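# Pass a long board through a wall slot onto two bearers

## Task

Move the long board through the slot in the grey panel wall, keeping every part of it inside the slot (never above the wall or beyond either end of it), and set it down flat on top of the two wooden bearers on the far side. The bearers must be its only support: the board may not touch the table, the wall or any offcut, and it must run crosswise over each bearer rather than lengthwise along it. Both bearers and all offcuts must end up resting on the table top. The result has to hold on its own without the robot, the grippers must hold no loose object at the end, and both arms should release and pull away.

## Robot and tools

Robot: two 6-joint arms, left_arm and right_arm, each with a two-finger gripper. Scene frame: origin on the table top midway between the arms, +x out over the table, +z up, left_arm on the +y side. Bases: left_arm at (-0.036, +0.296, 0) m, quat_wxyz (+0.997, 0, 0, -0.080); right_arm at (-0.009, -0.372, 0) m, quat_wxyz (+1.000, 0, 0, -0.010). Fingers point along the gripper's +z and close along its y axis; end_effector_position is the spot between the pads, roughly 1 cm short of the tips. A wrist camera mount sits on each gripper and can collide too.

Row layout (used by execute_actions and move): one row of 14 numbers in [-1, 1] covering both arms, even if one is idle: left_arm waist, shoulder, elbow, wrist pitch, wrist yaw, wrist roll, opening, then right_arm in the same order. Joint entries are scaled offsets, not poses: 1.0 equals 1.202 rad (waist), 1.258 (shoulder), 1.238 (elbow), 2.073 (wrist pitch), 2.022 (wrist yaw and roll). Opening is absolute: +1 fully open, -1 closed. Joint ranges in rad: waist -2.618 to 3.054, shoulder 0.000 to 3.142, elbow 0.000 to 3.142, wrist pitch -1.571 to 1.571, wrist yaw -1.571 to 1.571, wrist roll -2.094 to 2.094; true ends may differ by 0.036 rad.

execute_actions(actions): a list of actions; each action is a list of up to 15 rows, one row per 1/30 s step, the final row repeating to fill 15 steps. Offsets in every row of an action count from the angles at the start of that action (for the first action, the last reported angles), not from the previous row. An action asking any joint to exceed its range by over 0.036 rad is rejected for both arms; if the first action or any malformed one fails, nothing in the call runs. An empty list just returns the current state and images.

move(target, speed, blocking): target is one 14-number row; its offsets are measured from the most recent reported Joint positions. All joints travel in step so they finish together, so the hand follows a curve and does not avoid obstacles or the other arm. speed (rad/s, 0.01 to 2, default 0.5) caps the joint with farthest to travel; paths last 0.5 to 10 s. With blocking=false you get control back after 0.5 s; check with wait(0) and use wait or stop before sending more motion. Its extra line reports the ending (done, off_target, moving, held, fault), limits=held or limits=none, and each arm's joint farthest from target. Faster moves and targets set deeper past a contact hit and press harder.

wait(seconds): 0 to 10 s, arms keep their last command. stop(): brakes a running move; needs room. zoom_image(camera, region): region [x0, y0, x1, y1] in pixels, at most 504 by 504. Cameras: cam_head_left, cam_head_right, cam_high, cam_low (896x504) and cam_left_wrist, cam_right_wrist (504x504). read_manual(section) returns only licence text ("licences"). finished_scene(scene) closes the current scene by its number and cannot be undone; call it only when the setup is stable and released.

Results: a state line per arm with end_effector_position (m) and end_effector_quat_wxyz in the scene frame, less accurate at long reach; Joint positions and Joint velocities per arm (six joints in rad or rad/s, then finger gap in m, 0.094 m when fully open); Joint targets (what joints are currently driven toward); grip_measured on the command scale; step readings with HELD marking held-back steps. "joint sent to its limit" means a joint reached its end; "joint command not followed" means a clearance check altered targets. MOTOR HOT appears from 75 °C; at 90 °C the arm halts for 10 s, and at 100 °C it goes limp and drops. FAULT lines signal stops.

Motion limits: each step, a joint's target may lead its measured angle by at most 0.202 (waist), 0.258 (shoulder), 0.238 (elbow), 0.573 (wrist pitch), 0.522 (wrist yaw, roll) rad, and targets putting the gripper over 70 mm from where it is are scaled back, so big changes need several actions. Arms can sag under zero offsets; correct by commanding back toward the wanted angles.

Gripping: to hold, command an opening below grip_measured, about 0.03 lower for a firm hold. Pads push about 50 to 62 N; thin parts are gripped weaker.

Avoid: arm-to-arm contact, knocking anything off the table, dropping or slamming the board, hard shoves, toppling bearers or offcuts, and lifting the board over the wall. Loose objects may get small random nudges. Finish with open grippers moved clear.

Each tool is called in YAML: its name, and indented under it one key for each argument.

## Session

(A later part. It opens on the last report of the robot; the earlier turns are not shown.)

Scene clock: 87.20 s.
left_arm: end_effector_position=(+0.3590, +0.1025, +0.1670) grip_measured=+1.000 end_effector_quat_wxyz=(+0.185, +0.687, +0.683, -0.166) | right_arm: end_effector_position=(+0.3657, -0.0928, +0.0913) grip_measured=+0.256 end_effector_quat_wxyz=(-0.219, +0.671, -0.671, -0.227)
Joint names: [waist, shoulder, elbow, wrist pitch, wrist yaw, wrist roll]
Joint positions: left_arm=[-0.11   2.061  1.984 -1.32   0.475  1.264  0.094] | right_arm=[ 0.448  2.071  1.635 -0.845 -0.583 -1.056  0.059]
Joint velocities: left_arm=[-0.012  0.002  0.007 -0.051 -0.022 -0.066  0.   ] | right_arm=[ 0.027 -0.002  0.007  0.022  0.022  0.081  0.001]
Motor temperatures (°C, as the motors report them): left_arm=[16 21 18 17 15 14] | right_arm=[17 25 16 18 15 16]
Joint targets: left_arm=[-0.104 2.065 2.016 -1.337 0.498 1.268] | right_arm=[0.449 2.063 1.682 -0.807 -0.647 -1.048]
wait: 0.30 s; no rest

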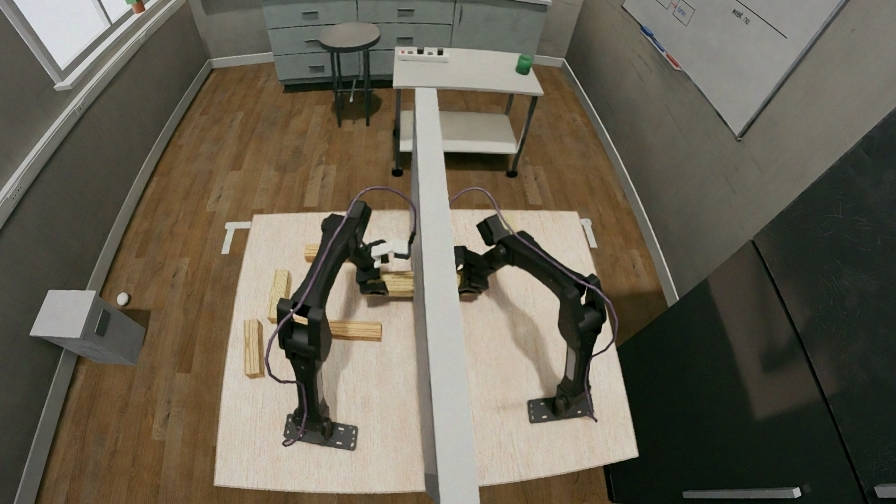

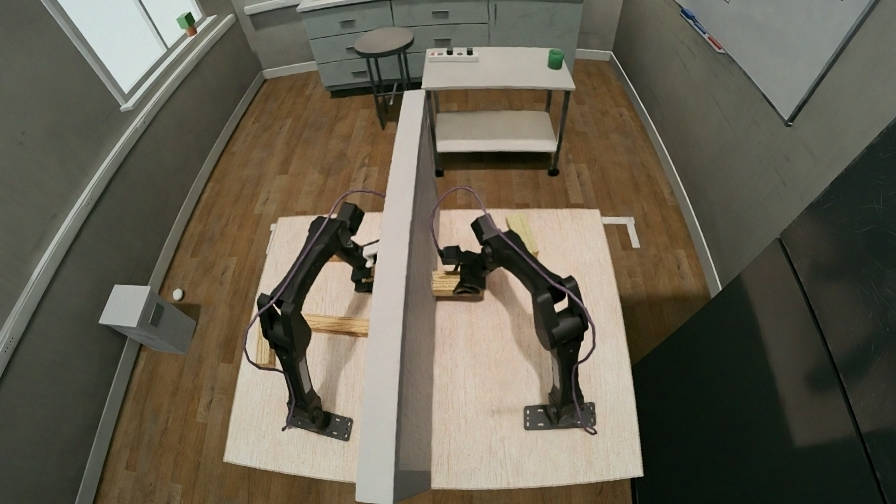

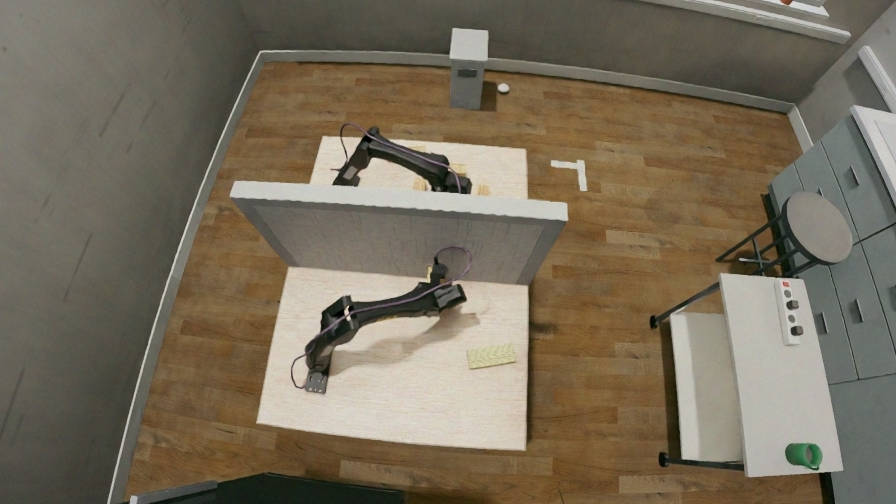

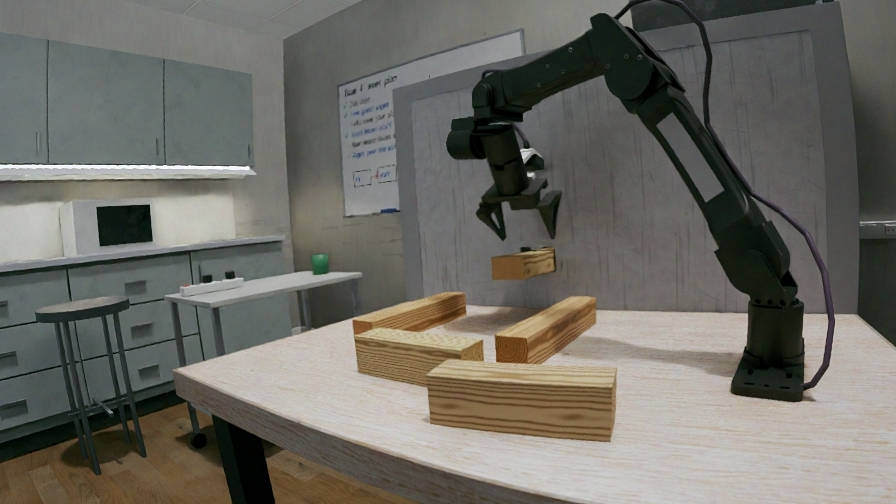

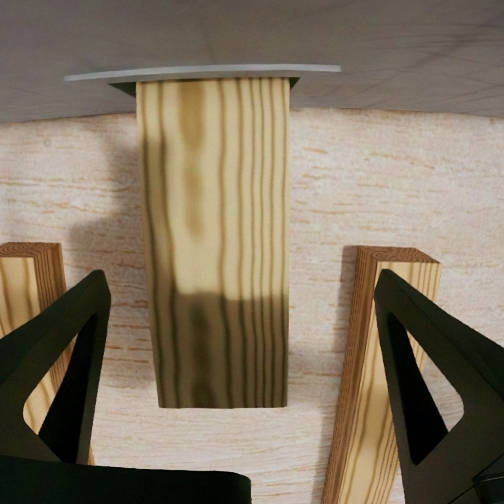

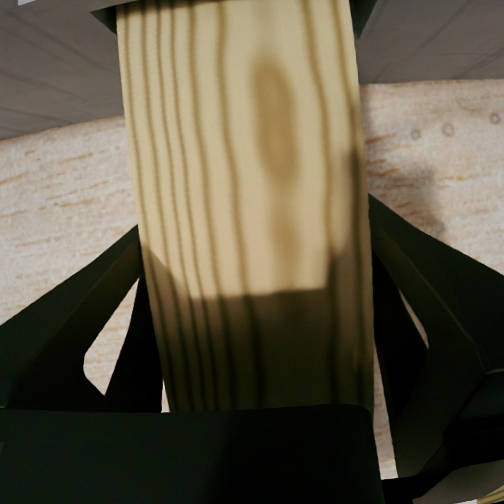

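execute_actions:
  actions:
    - [[0.0057,0.0067,0.0121,0.0037,0.0121,0.0025,1.0,0.0008,-0.0064,0.0380,0.0183,-0.0317,0.0040,0.12],[0.0064,0.0105,-0.0018,0.0155,0.0131,0.0029,1.0,0.0008,-0.0064,0.0380,0.0183,-0.0317,0.0040,0.12],[0.0071,0.0142,-0.0156,0.0272,0.0142,0.0034,1.0,0.0008,-0.0064,0.0380,0.0183,-0.0317,0.0040,0.12],[0.0079,0.0180,-0.0295,0.0389,0.0153,0.0039,1.0,0.0008,-0.0064,0.0380,0.0183,-0.0317,0.0040,0.12],[0.0086,0.0217,-0.0434,0.0507,0.0164,0.0043,1.0,0.0008,-0.0064,0.0380,0.0183,-0.0317,0.0040,0.12],[0.0093,0.0255,-0.0573,0.0624,0.0174,0.0048,1.0,0.0008,-0.0064,0.0380,0.0183,-0.0317,0.0040,0.12],[0.0100,0.0292,-0.0712,0.0742,0.0185,0.0053,1.0,0.0008,-0.0064,0.0380,0.0183,-0.0317,0.0040,0.12],[0.0107,0.0330,-0.0850,0.0859,0.0196,0.0057,1.0,0.0008,-0.0064,0.0380,0.0183,-0.0317,0.0040,0.12],[0.0114,0.0367,-0.0989,0.0976,0.0207,0.0062,1.0,0.0008,-0.0064,0.0380,0.0183,-0.0317,0.0040,0.12],[0.0121,0.0405,-0.1128,0.1094,0.0217,0.0067,1.0,0.0008,-0.0064,0.0380,0.0183,-0.0317,0.0040,0.12],[0.0128,0.0442,-0.1267,0.1211,0.0228,0.0071,1.0,0.0008,-0.0064,0.0380,0.0183,-0.0317,0.0040,0.12],[0.0136,0.0480,-0.1406,0.1211,0.0239,0.0076,1.0,0.0008,-0.0064,0.0380,0.0183,-0.0317,0.0040,0.12],[0.0143,0.0517,-0.1544,0.1211,0.0250,0.0081,1.0,0.0008,-0.0064,0.0380,0.0183,-0.0317,0.0040,0.12],[0.0150,0.0555,-0.1683,0.1211,0.0260,0.0085,1.0,0.0008,-0.0064,0.0380,0.0183,-0.0317,0.0040,0.12],[0.0157,0.0592,-0.1822,0.1211,0.0271,0.0090,1.0,0.0008,-0.0064,0.0380,0.0183,-0.0317,0.0040,0.12]]

wait:
  seconds: 0.4

Scene clock: 89.23 s.
left_arm: end_effector_position=(+0.3701, +0.0997, +0.1018) grip_measured=+1.000 end_effector_quat_wxyz=(+0.184, +0.684, +0.682, -0.180) | right_arm: end_effector_position=(+0.3657, -0.0928, +0.0913) grip_measured=+0.256 end_effector_quat_wxyz=(-0.219, +0.670, -0.672, -0.228)
Joint names: [waist, shoulder, elbow, wrist pitch, wrist yaw, wrist roll]
Joint positions: left_arm=[-0.101  2.117  1.805 -1.105  0.499  1.273  0.094] | right_arm=[ 0.448  2.071  1.635 -0.845 -0.583 -1.055  0.059]
Joint velocities: left_arm=[ 0.042  0.208 -0.53   0.271  0.037  0.007  0.   ] | right_arm=[-0.002 -0.002 -0.022 -0.037 -0.022 -0.066  0.   ]
Motor temperatures (°C, as the motors report them): left_arm=[16 21 18 17 15 14] | right_arm=[17 25 17 18 15 16]
Joint targets: left_arm=[-0.092 2.136 1.759 -1.070 0.530 1.282] | right_arm=[0.449 2.063 1.682 -0.807 -0.647 -1.048]
Step readings (joint positions):
0: left_arm=[-0.110 2.061 1.984 -1.320 0.475 1.264] | right_arm=[0.448 2.071 1.635 -0.845 -0.583 -1.055]
1: left_arm=[-0.110 2.061 1.984 -1.320 0.476 1.264] | right_arm=[0.448 2.071 1.635 -0.845 -0.583 -1.055]
2: left_arm=[-0.110 2.061 1.984 -1.318 0.476 1.264] | right_arm=[0.448 2.071 1.635 -0.845 -0.583 -1.055]
4: left_arm=[-0.110 2.061 1.981 -1.300 0.479 1.265] | right_arm=[0.448 2.071 1.635 -0.845 -0.583 -1.055]
8: left_arm=[-0.110 2.066 1.932 -1.226 0.488 1.268] | right_arm=[0.448 2.071 1.635 -0.845 -0.583 -1.055]
15: Joint positions above

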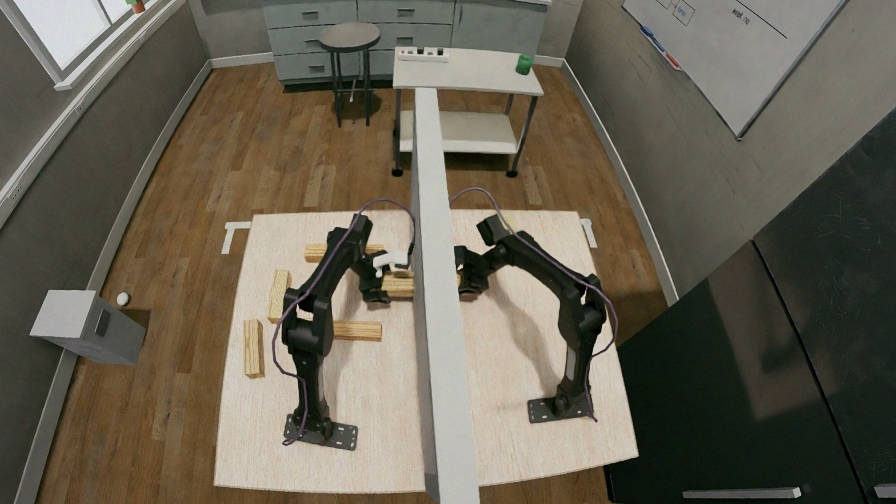

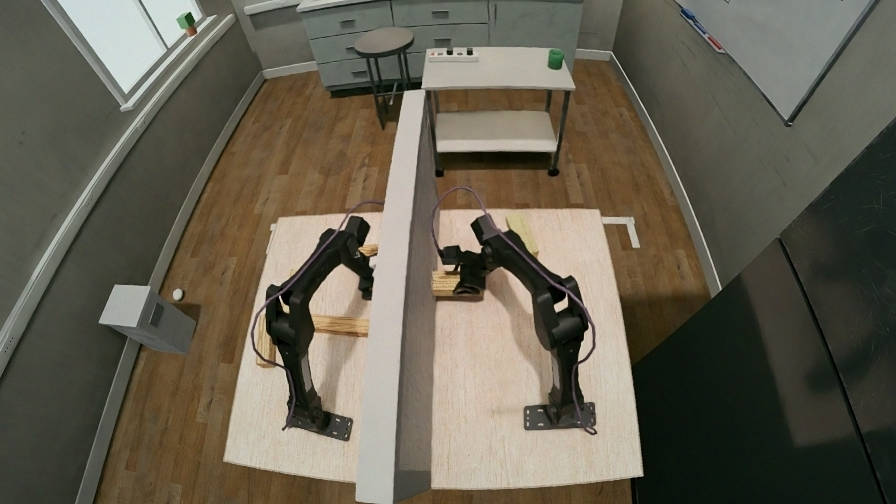

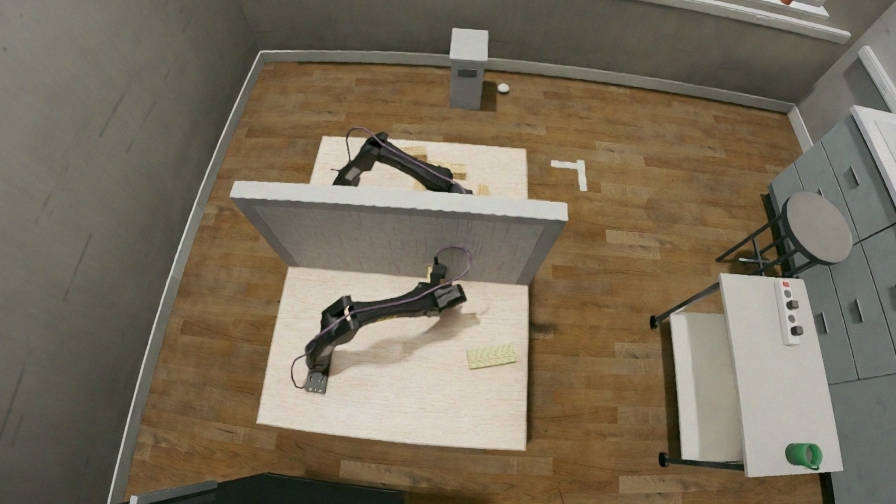

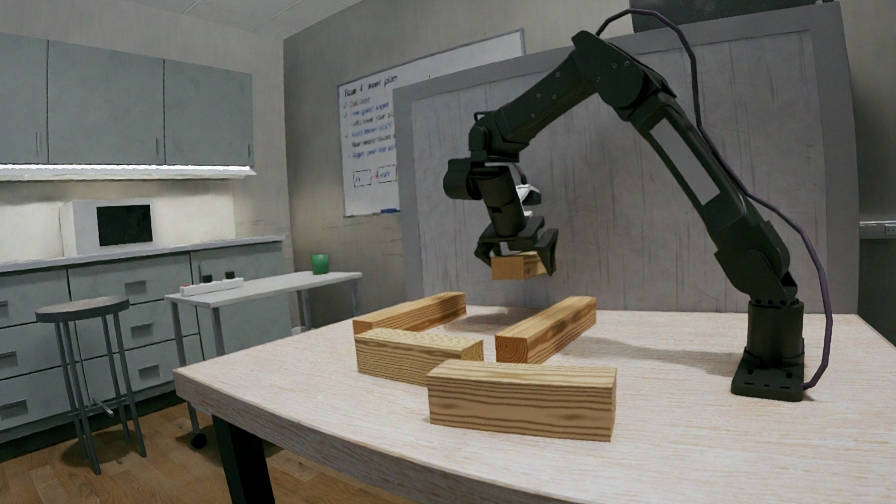

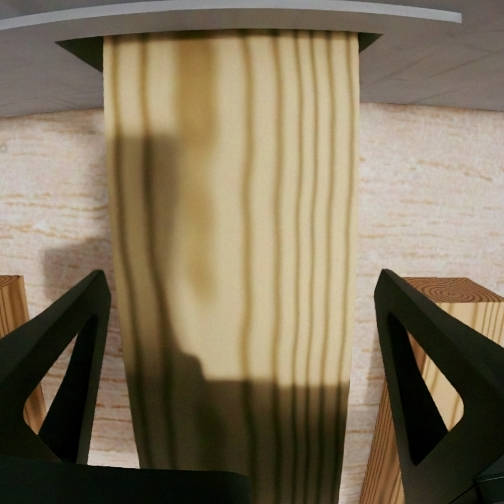

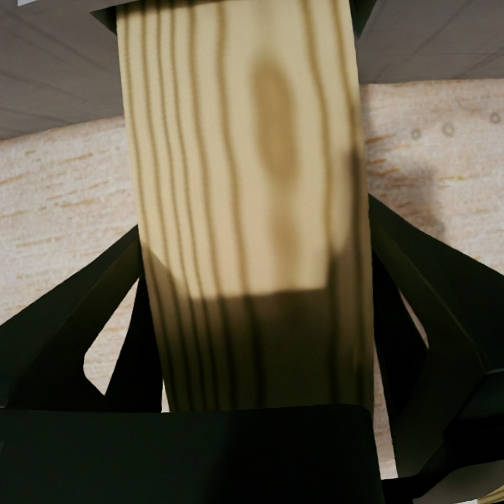

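Scene clock: 89.63 s.
left_arm: end_effector_position=(+0.3666, +0.1011, +0.0847) grip_measured=+1.000 end_effector_quat_wxyz=(+0.173, +0.682, +0.685, -0.190) | right_arm: end_effector_position=(+0.3671, -0.0920, +0.0932) grip_measured=+0.256 end_effector_quat_wxyz=(-0.222, +0.671, -0.670, -0.227)
Joint names: [waist, shoulder, elbow, wrist pitch, wrist yaw, wrist roll]
Joint positions: left_arm=[-0.098  2.138  1.77  -1.082  0.507  1.276  0.094] | right_arm=[ 0.448  2.071  1.641 -0.845 -0.584 -1.056  0.059]
Joint velocities: left_arm=[-0.007  0.012 -0.012  0.007  0.037 -0.11   0.   ] | right_arm=[-0.007 -0.007 -0.007  0.095 -0.022 -0.007  0.001]
Motor temperatures (°C, as the motors report them): left_arm=[16 21 18 17 15 14] | right_arm=[17 25 17 18 15 16]
Joint targets: left_arm=[-0.092 2.136 1.759 -1.069 0.530 1.282] | right_arm=[0.449 2.063 1.682 -0.807 -0.647 -1.048]
wait: 0.40 s; no rest

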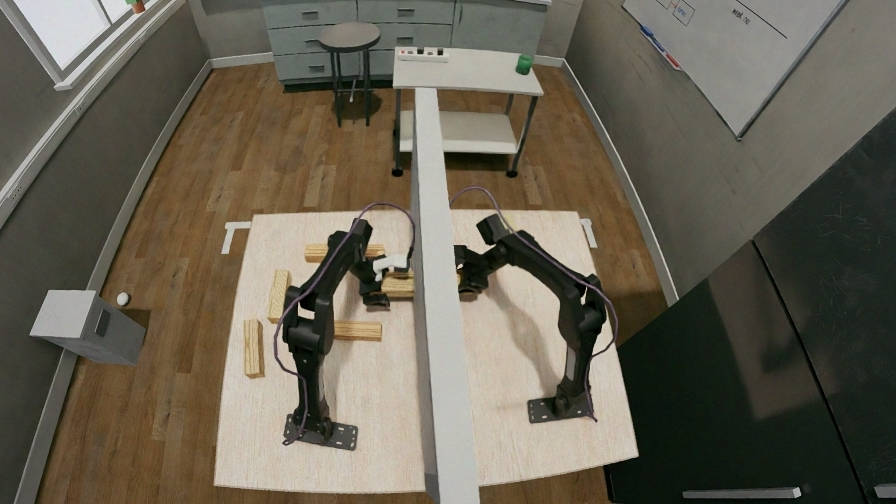

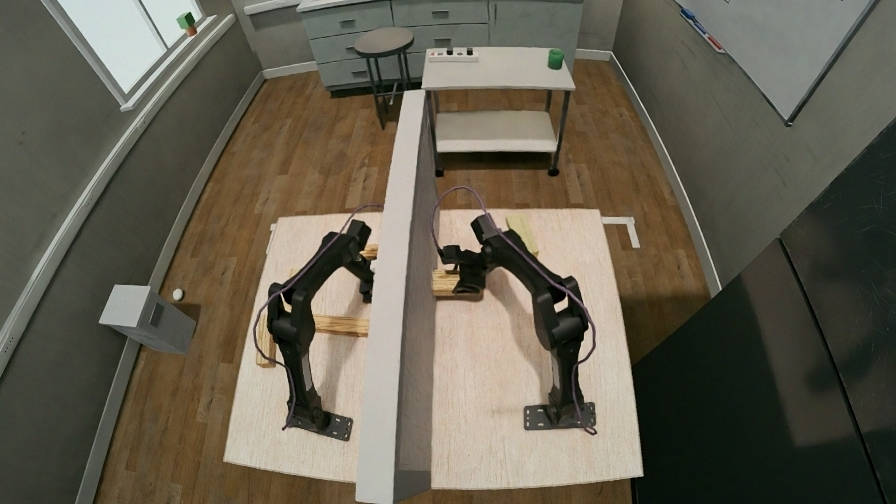

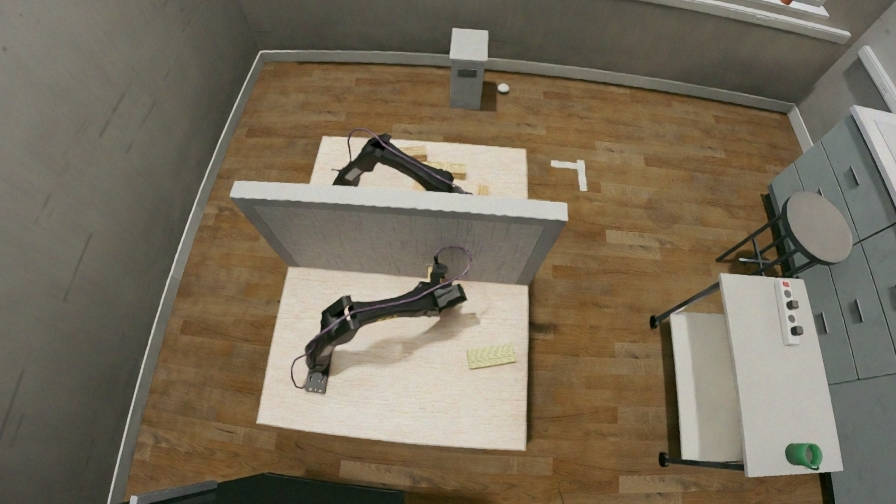

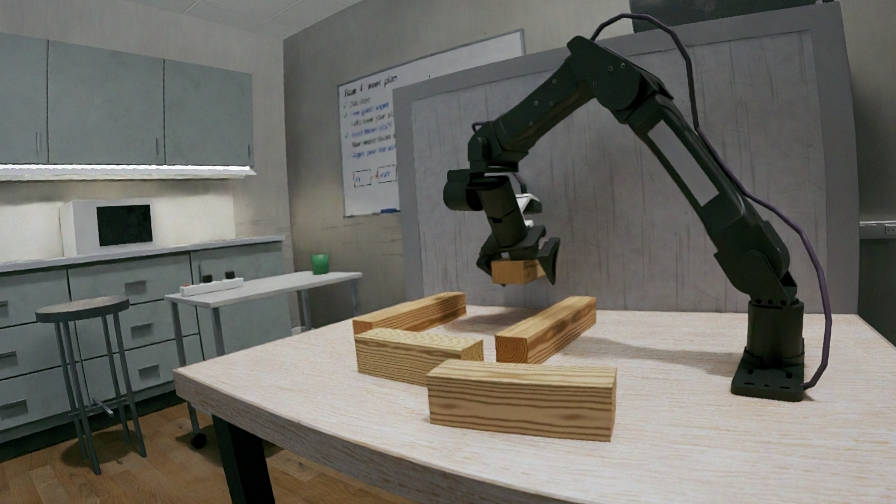

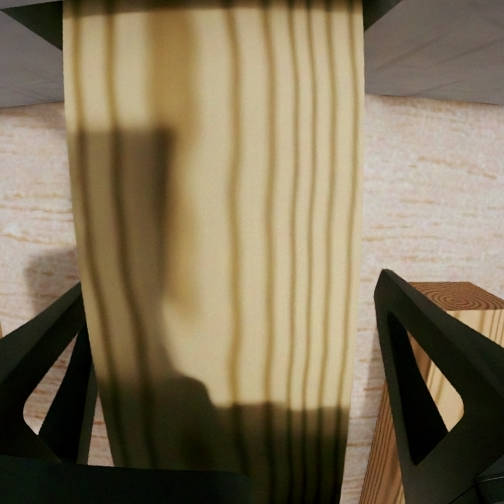

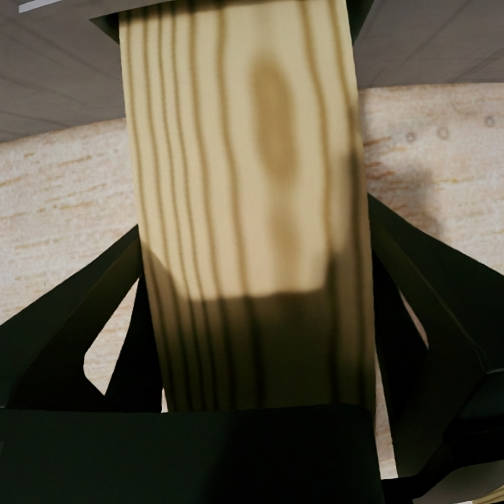

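execute_actions:
  actions:
    - [[0.005,-0.0048,-0.0003,0.0037,0.0114,0.003,1.0,0.0008,-0.0064,0.0331,0.0183,-0.0312,0.0040,0.12],[0.005,-0.0048,0.0083,0.0011,0.0114,0.003,1.0,0.0008,-0.0064,0.0331,0.0183,-0.0312,0.0040,0.12],[0.005,-0.0048,0.0169,-0.0016,0.0114,0.003,1.0,0.0008,-0.0064,0.0331,0.0183,-0.0312,0.0040,0.12],[0.005,-0.0048,0.0255,-0.0042,0.0114,0.003,1.0,0.0008,-0.0064,0.0331,0.0183,-0.0312,0.0040,0.12],[0.005,-0.0048,0.0340,-0.0068,0.0114,0.003,1.0,0.0008,-0.0064,0.0331,0.0183,-0.0312,0.0040,0.12],[0.005,-0.0048,0.0426,-0.0095,0.0114,0.003,1.0,0.0008,-0.0064,0.0331,0.0183,-0.0312,0.0040,0.12],[0.005,-0.0048,0.0512,-0.0121,0.0114,0.003,1.0,0.0008,-0.0064,0.0331,0.0183,-0.0312,0.0040,0.12],[0.005,-0.0048,0.0598,-0.0147,0.0114,0.003,1.0,0.0008,-0.0064,0.0331,0.0183,-0.0312,0.0040,0.12]]

zoom_image:
  camera: "cam_low"
  region: [440, 200, 620, 320]

Scene clock: 91.10 s.
left_arm: end_effector_position=(+0.3752, +0.0984, +0.0979) grip_measured=+1.000 end_effector_quat_wxyz=(+0.188, +0.684, +0.681, -0.182) | right_arm: end_effector_position=(+0.3671, -0.0920, +0.0932) grip_measured=+0.256 end_effector_quat_wxyz=(-0.222, +0.671, -0.670, -0.227)
Joint names: [waist, shoulder, elbow, wrist pitch, wrist yaw, wrist roll]
Joint positions: left_arm=[-0.098  2.138  1.817 -1.094  0.509  1.277  0.094] | right_arm=[ 0.448  2.071  1.641 -0.845 -0.584 -1.055  0.059]
Joint velocities: left_arm=[ 0.002  0.032  0.002 -0.051  0.051  0.066  0.   ] | right_arm=[-0.002 -0.002 -0.007 -0.066  0.022  0.081 -0.001]
Motor temperatures (°C, as the motors report them): left_arm=[16 21 18 17 15 14] | right_arm=[17 25 17 18 15 16]
Joint targets: left_arm=[-0.092 2.132 1.844 -1.112 0.530 1.282] | right_arm=[0.449 2.063 1.682 -0.807 -0.647 -1.048]
Step readings (joint positions):
0: left_arm=[-0.098 2.138 1.770 -1.079 0.508 1.276] | right_arm=[0.448 2.071 1.641 -0.845 -0.584 -1.056]
1: left_arm=[-0.098 2.138 1.770 -1.079 0.508 1.276] | right_arm=[0.448 2.071 1.641 -0.845 -0.584 -1.056]
2: left_arm=[-0.098 2.138 1.770 -1.079 0.508 1.276] | right_arm=[0.448 2.071 1.641 -0.845 -0.584 -1.056]
4: left_arm=[-0.098 2.138 1.770 -1.079 0.508 1.276] | right_arm=[0.448 2.071 1.641 -0.845 -0.584 -1.056]
8: left_arm=[-0.098 2.138 1.788 -1.090 0.508 1.276] | right_arm=[0.448 2.071 1.641 -0.845 -0.584 -1.055]
15: Joint positions above

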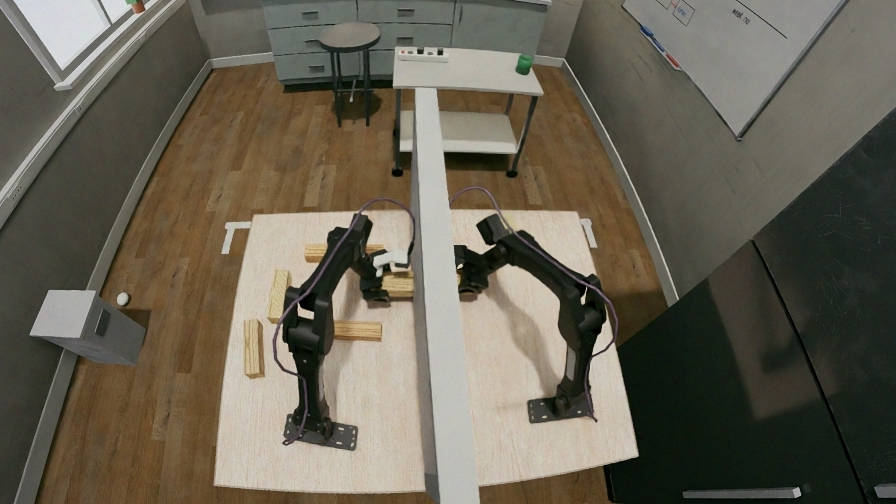

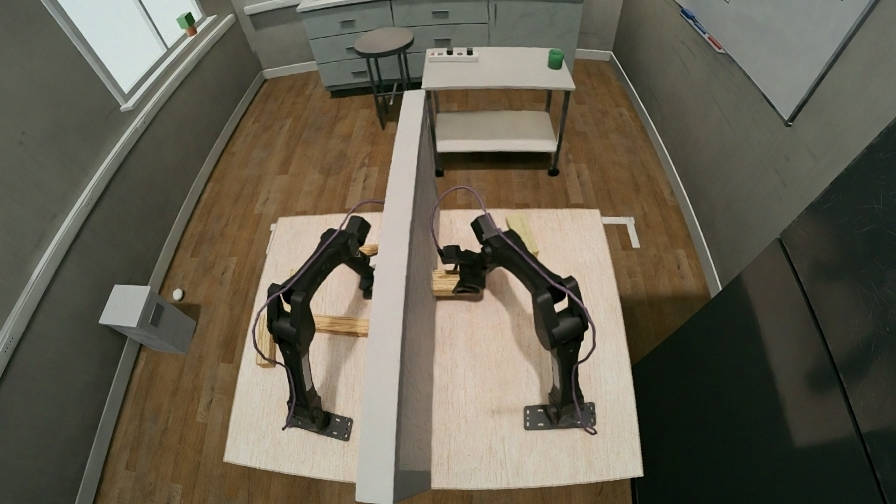

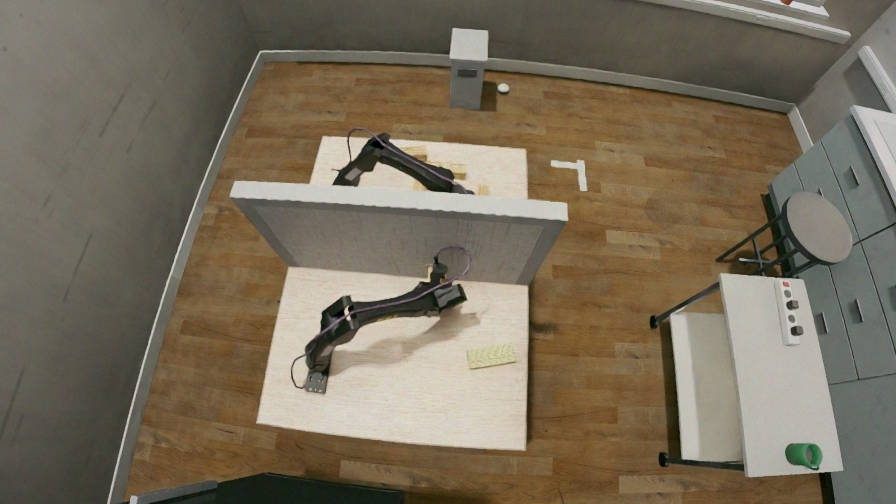

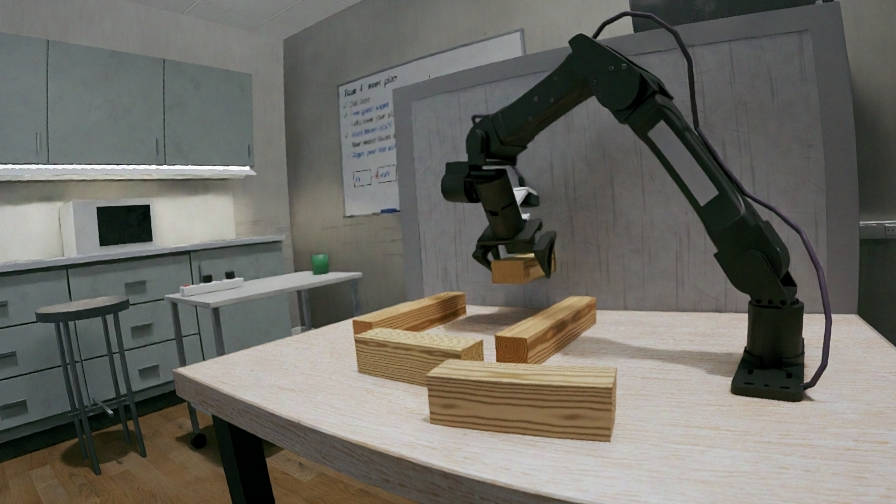

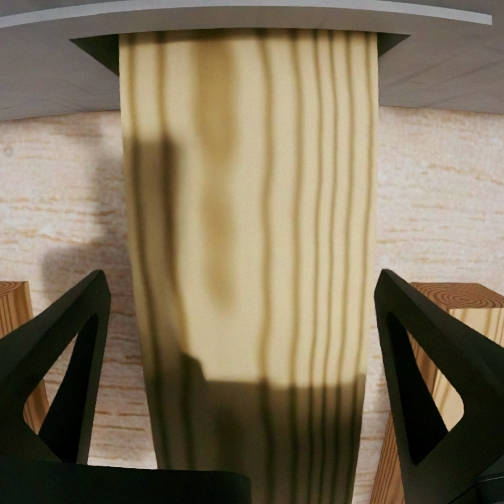

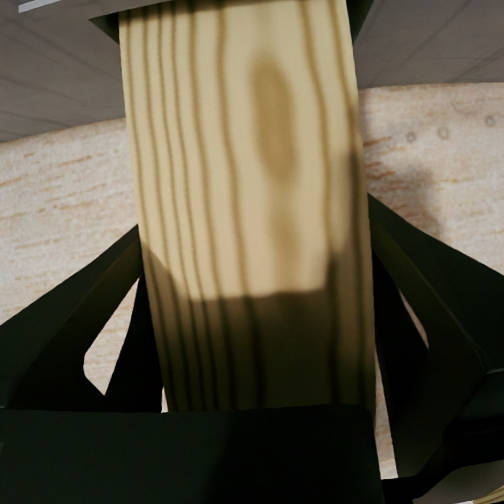

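Region (440, 200, 620, 320) of cam_low's 896x504 image, scaled by 2.800, with more detail than that image has.

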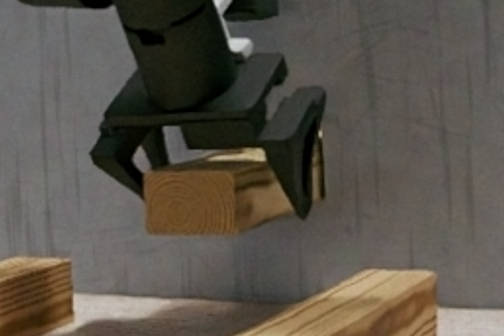

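zoom_image:
  camera: "cam_low"
  region: [470, 230, 570, 295]

zoom_image:
  camera: "cam_head_left"
  region: [340, 230, 440, 320]

Region (470, 230, 570, 295) of cam_low's 896x504 image, scaled by 5.040, with more detail than that image has; it fills the top 328 rows of this view, and the rest is white.

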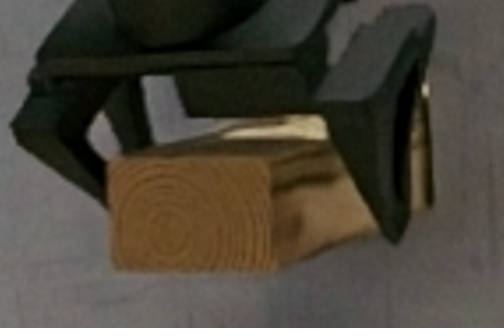

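Region (340, 230, 440, 320) of cam_head_left's 896x504 image, scaled by 5.040, with more detail than that image has; it fills the top 454 rows of this view, and the rest is white.

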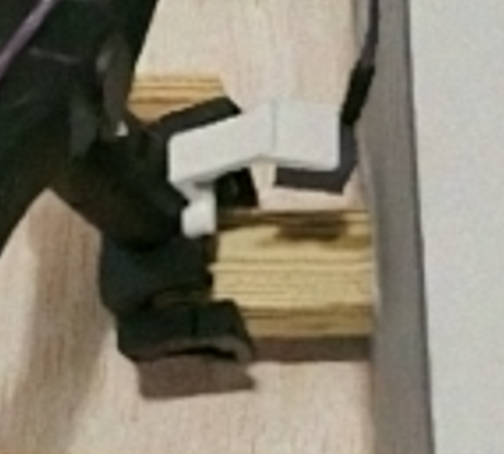

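execute_actions:
  actions:
    - [[0.005,-0.0048,0.0246,-0.0114,0.0104,0.0025,1.0,0.0008,-0.0064,0.0331,0.0183,-0.0312,0.0035,0.12],[0.005,-0.0048,0.0275,-0.0141,0.0104,0.0025,1.0,0.0008,-0.0064,0.0331,0.0183,-0.0312,0.0035,0.12],[0.005,-0.0048,0.0303,-0.0167,0.0104,0.0025,1.0,0.0008,-0.0064,0.0331,0.0183,-0.0312,0.0035,0.12],[0.005,-0.0048,0.0331,-0.0194,0.0104,0.0025,0.9,0.0008,-0.0064,0.0331,0.0183,-0.0312,0.0035,0.12],[0.005,-0.0048,0.0359,-0.0221,0.0104,0.0025,0.85,0.0008,-0.0064,0.0331,0.0183,-0.0312,0.0035,0.12],[0.005,-0.0048,0.0388,-0.0248,0.0104,0.0025,0.8,0.0008,-0.0064,0.0331,0.0183,-0.0312,0.0035,0.12],[0.005,-0.0048,0.0416,-0.0274,0.0104,0.0025,0.75,0.0008,-0.0064,0.0331,0.0183,-0.0312,0.0035,0.12],[0.005,-0.0048,0.0444,-0.0301,0.0104,0.0025,0.7,0.0008,-0.0064,0.0331,0.0183,-0.0312,0.0035,0.12],[0.005,-0.0048,0.0444,-0.0301,0.0104,0.0025,0.65,0.0008,-0.0064,0.0331,0.0183,-0.0312,0.0035,0.12],[0.005,-0.0048,0.0444,-0.0301,0.0104,0.0025,0.6,0.0008,-0.0064,0.0331,0.0183,-0.0312,0.0035,0.12],[0.005,-0.0048,0.0444,-0.0301,0.0104,0.0025,0.55,0.0008,-0.0064,0.0331,0.0183,-0.0312,0.0035,0.12]]

wait:
  seconds: 0.2

zoom_image:
  camera: "cam_low"
  region: [470, 230, 570, 295]

Scene clock: 93.33 s.
left_arm: end_effector_position=(+0.3720, +0.0993, +0.1036) grip_measured=+0.551 end_effector_quat_wxyz=(+0.181, +0.683, +0.682, -0.186) | right_arm: end_effector_position=(+0.3671, -0.0920, +0.0932) grip_measured=+0.256 end_effector_quat_wxyz=(-0.222, +0.671, -0.670, -0.227)
Joint names: [waist, shoulder, elbow, wrist pitch, wrist yaw, wrist roll]
Joint positions: left_arm=[-0.098  2.138  1.842 -1.135  0.509  1.277  0.073] | right_arm=[ 0.448  2.071  1.641 -0.845 -0.584 -1.055  0.059]
Joint velocities: left_arm=[-0.007  0.022 -0.007 -0.007 -0.037 -0.022 -0.   ] | right_arm=[ 0.007 -0.012 -0.012  0.007 -0.051 -0.022  0.   ]
Motor temperatures (°C, as the motors report them): left_arm=[16 21 18 17 15 14] | right_arm=[17 25 17 18 15 16]
Joint targets: left_arm=[-0.092 2.132 1.871 -1.156 0.530 1.282] | right_arm=[0.449 2.063 1.682 -0.807 -0.647 -1.048]
Step readings (joint positions):
0: left_arm=[-0.098 2.138 1.817 -1.096 0.509 1.277] | right_arm=[0.448 2.071 1.641 -0.845 -0.584 -1.055]
1: left_arm=[-0.098 2.138 1.817 -1.096 0.509 1.277] | right_arm=[0.448 2.071 1.641 -0.845 -0.584 -1.055]
2: left_arm=[-0.098 2.138 1.817 -1.098 0.509 1.277] | right_arm=[0.448 2.071 1.641 -0.845 -0.584 -1.055]
4: left_arm=[-0.098 2.138 1.817 -1.103 0.509 1.277] | right_arm=[0.448 2.071 1.641 -0.845 -0.584 -1.055]
8: left_arm=[-0.098 2.138 1.831 -1.123 0.509 1.277] | right_arm=[0.448 2.071 1.641 -0.845 -0.584 -1.055]
15: Joint positions above

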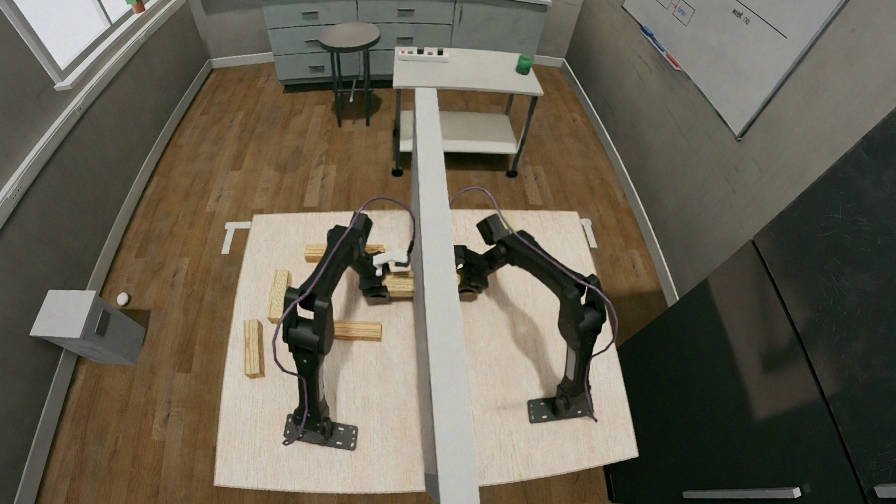

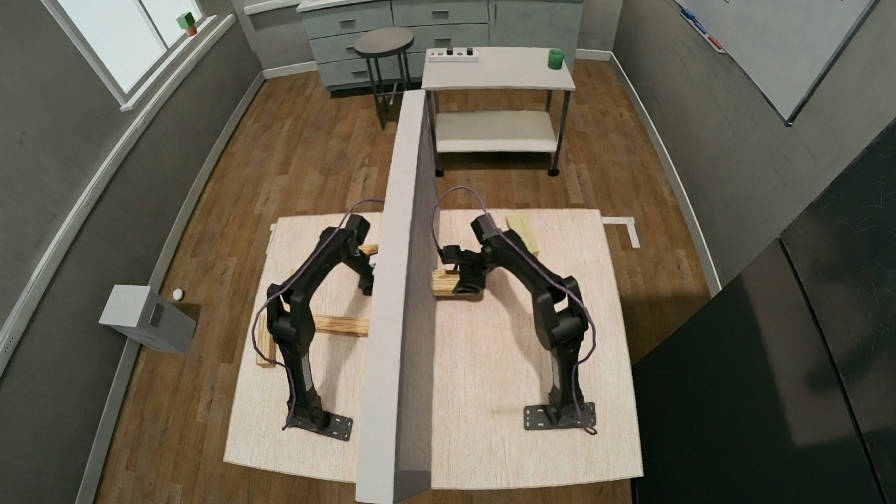

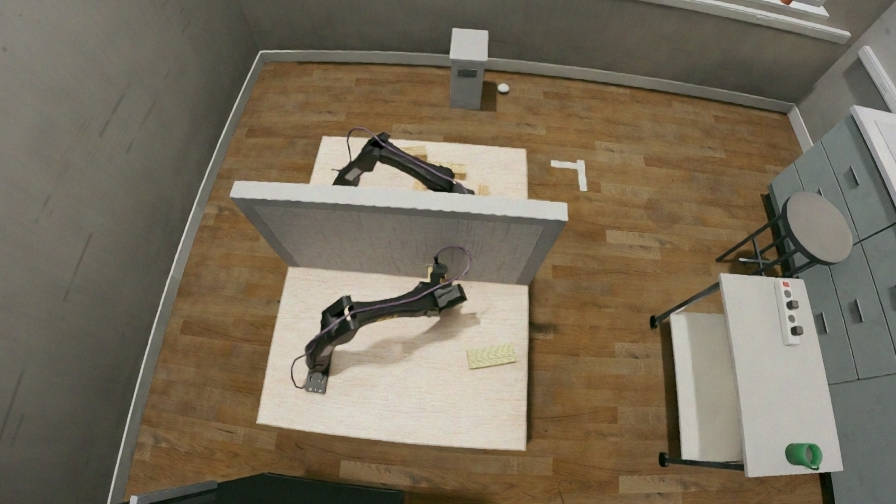

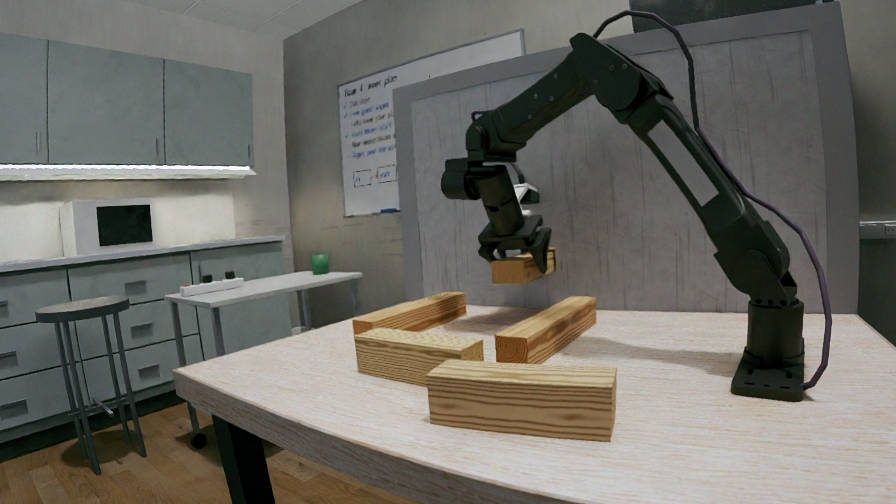

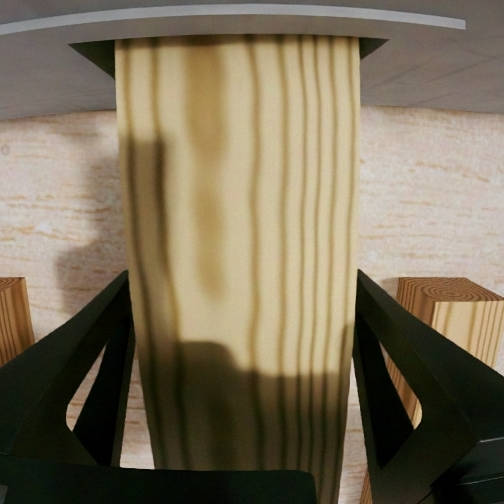

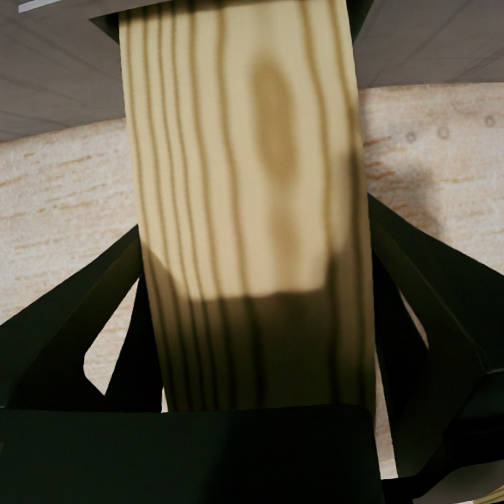

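Scene clock: 93.53 s.
left_arm: end_effector_position=(+0.3713, +0.0995, +0.1035) grip_measured=+0.551 end_effector_quat_wxyz=(+0.180, +0.683, +0.683, -0.187) | right_arm: end_effector_position=(+0.3671, -0.0920, +0.0932) grip_measured=+0.256 end_effector_quat_wxyz=(-0.222, +0.671, -0.670, -0.227)
Joint names: [waist, shoulder, elbow, wrist pitch, wrist yaw, wrist roll]
Joint positions: left_arm=[-0.098  2.138  1.842 -1.139  0.509  1.277  0.073] | right_arm=[ 0.448  2.071  1.641 -0.845 -0.584 -1.055  0.059]
Joint velocities: left_arm=[-0.037  0.007  0.007 -0.007 -0.037  0.037 -0.   ] | right_arm=[-0.017  0.012 -0.002 -0.007  0.051  0.022  0.001]
Motor temperatures (°C, as the motors report them): left_arm=[16 21 18 17 15 14] | right_arm=[17 25 17 18 15 16]
Joint targets: left_arm=[-0.092 2.132 1.871 -1.156 0.530 1.282] | right_arm=[0.449 2.063 1.682 -0.807 -0.647 -1.048]
wait: 0.20 s; no rest

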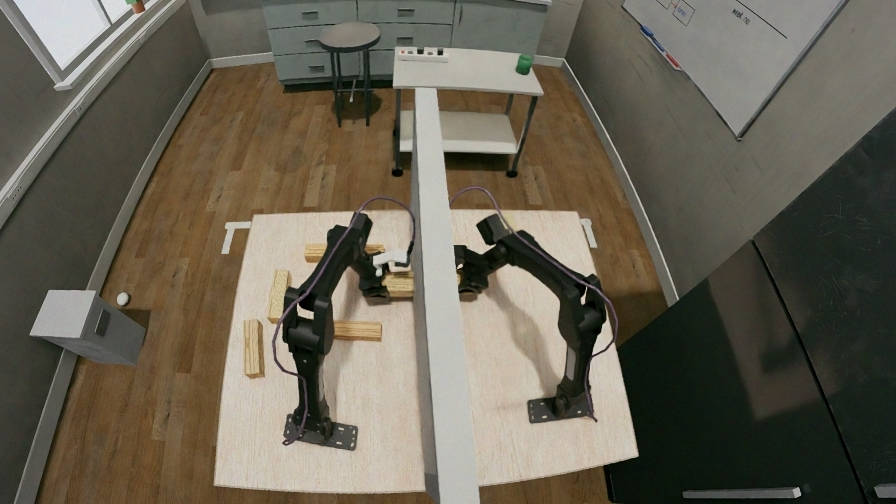

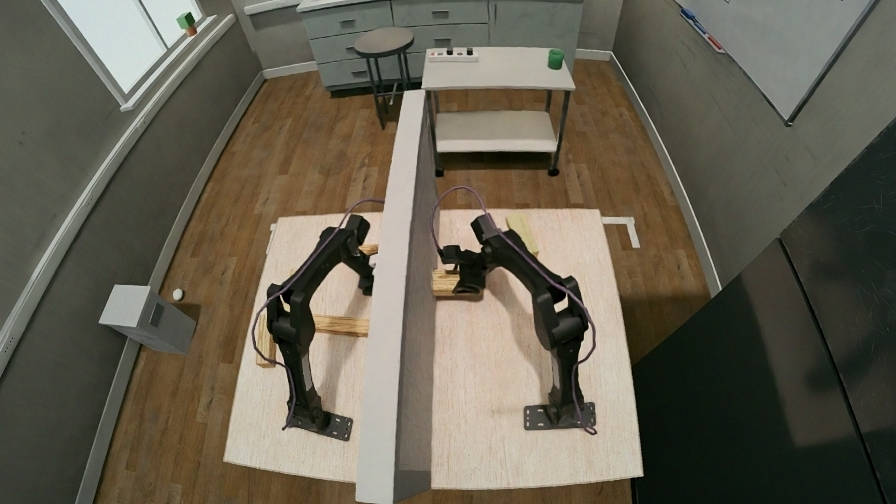

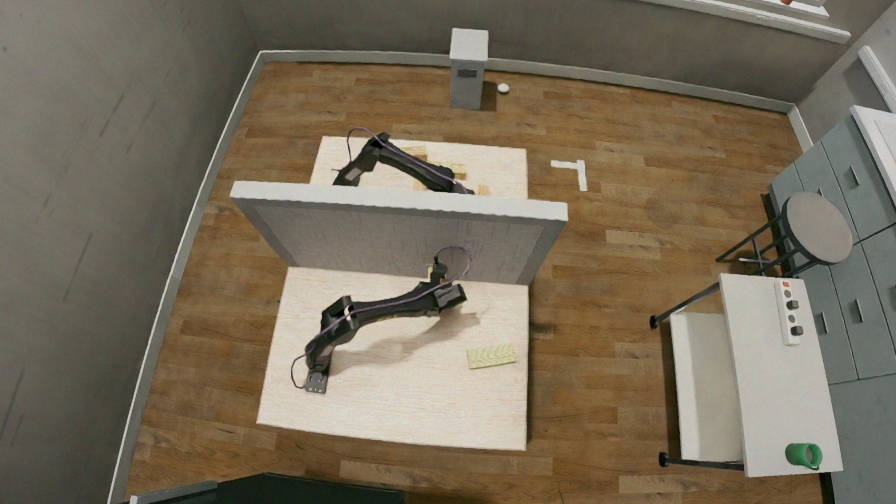

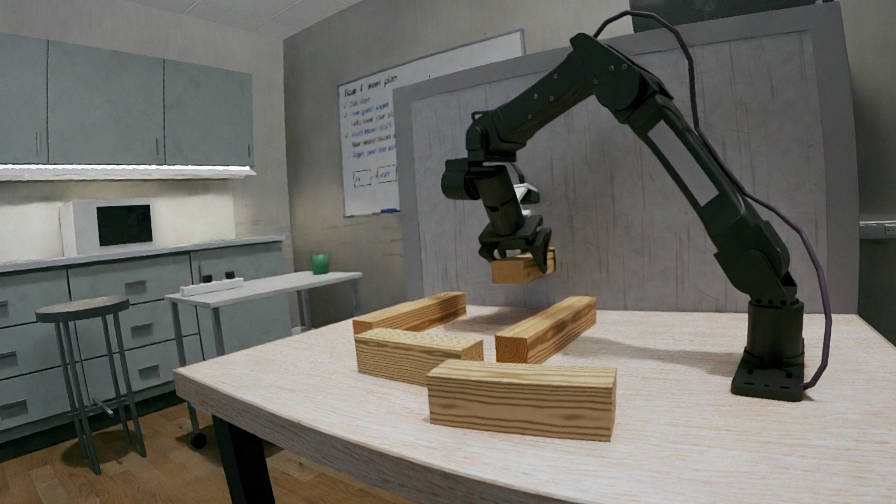

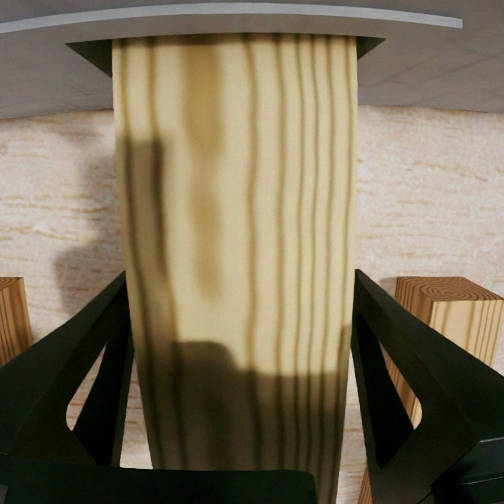

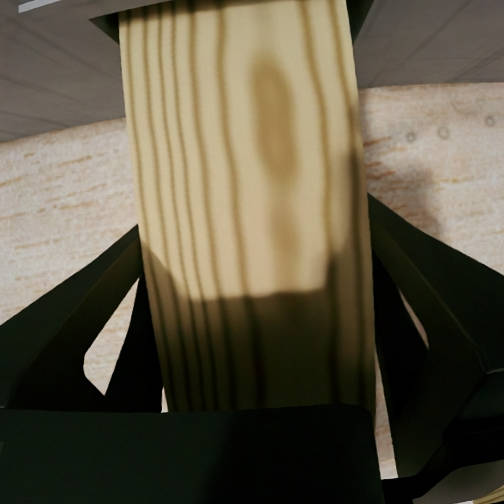

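Region (470, 230, 570, 295) of cam_low's 896x504 image, scaled by 5.040, with more detail than that image has; it fills the top 328 rows of this view, and the rest is white.

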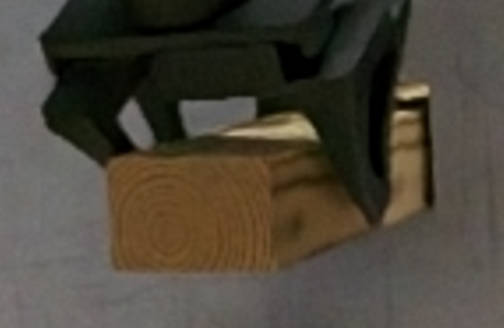

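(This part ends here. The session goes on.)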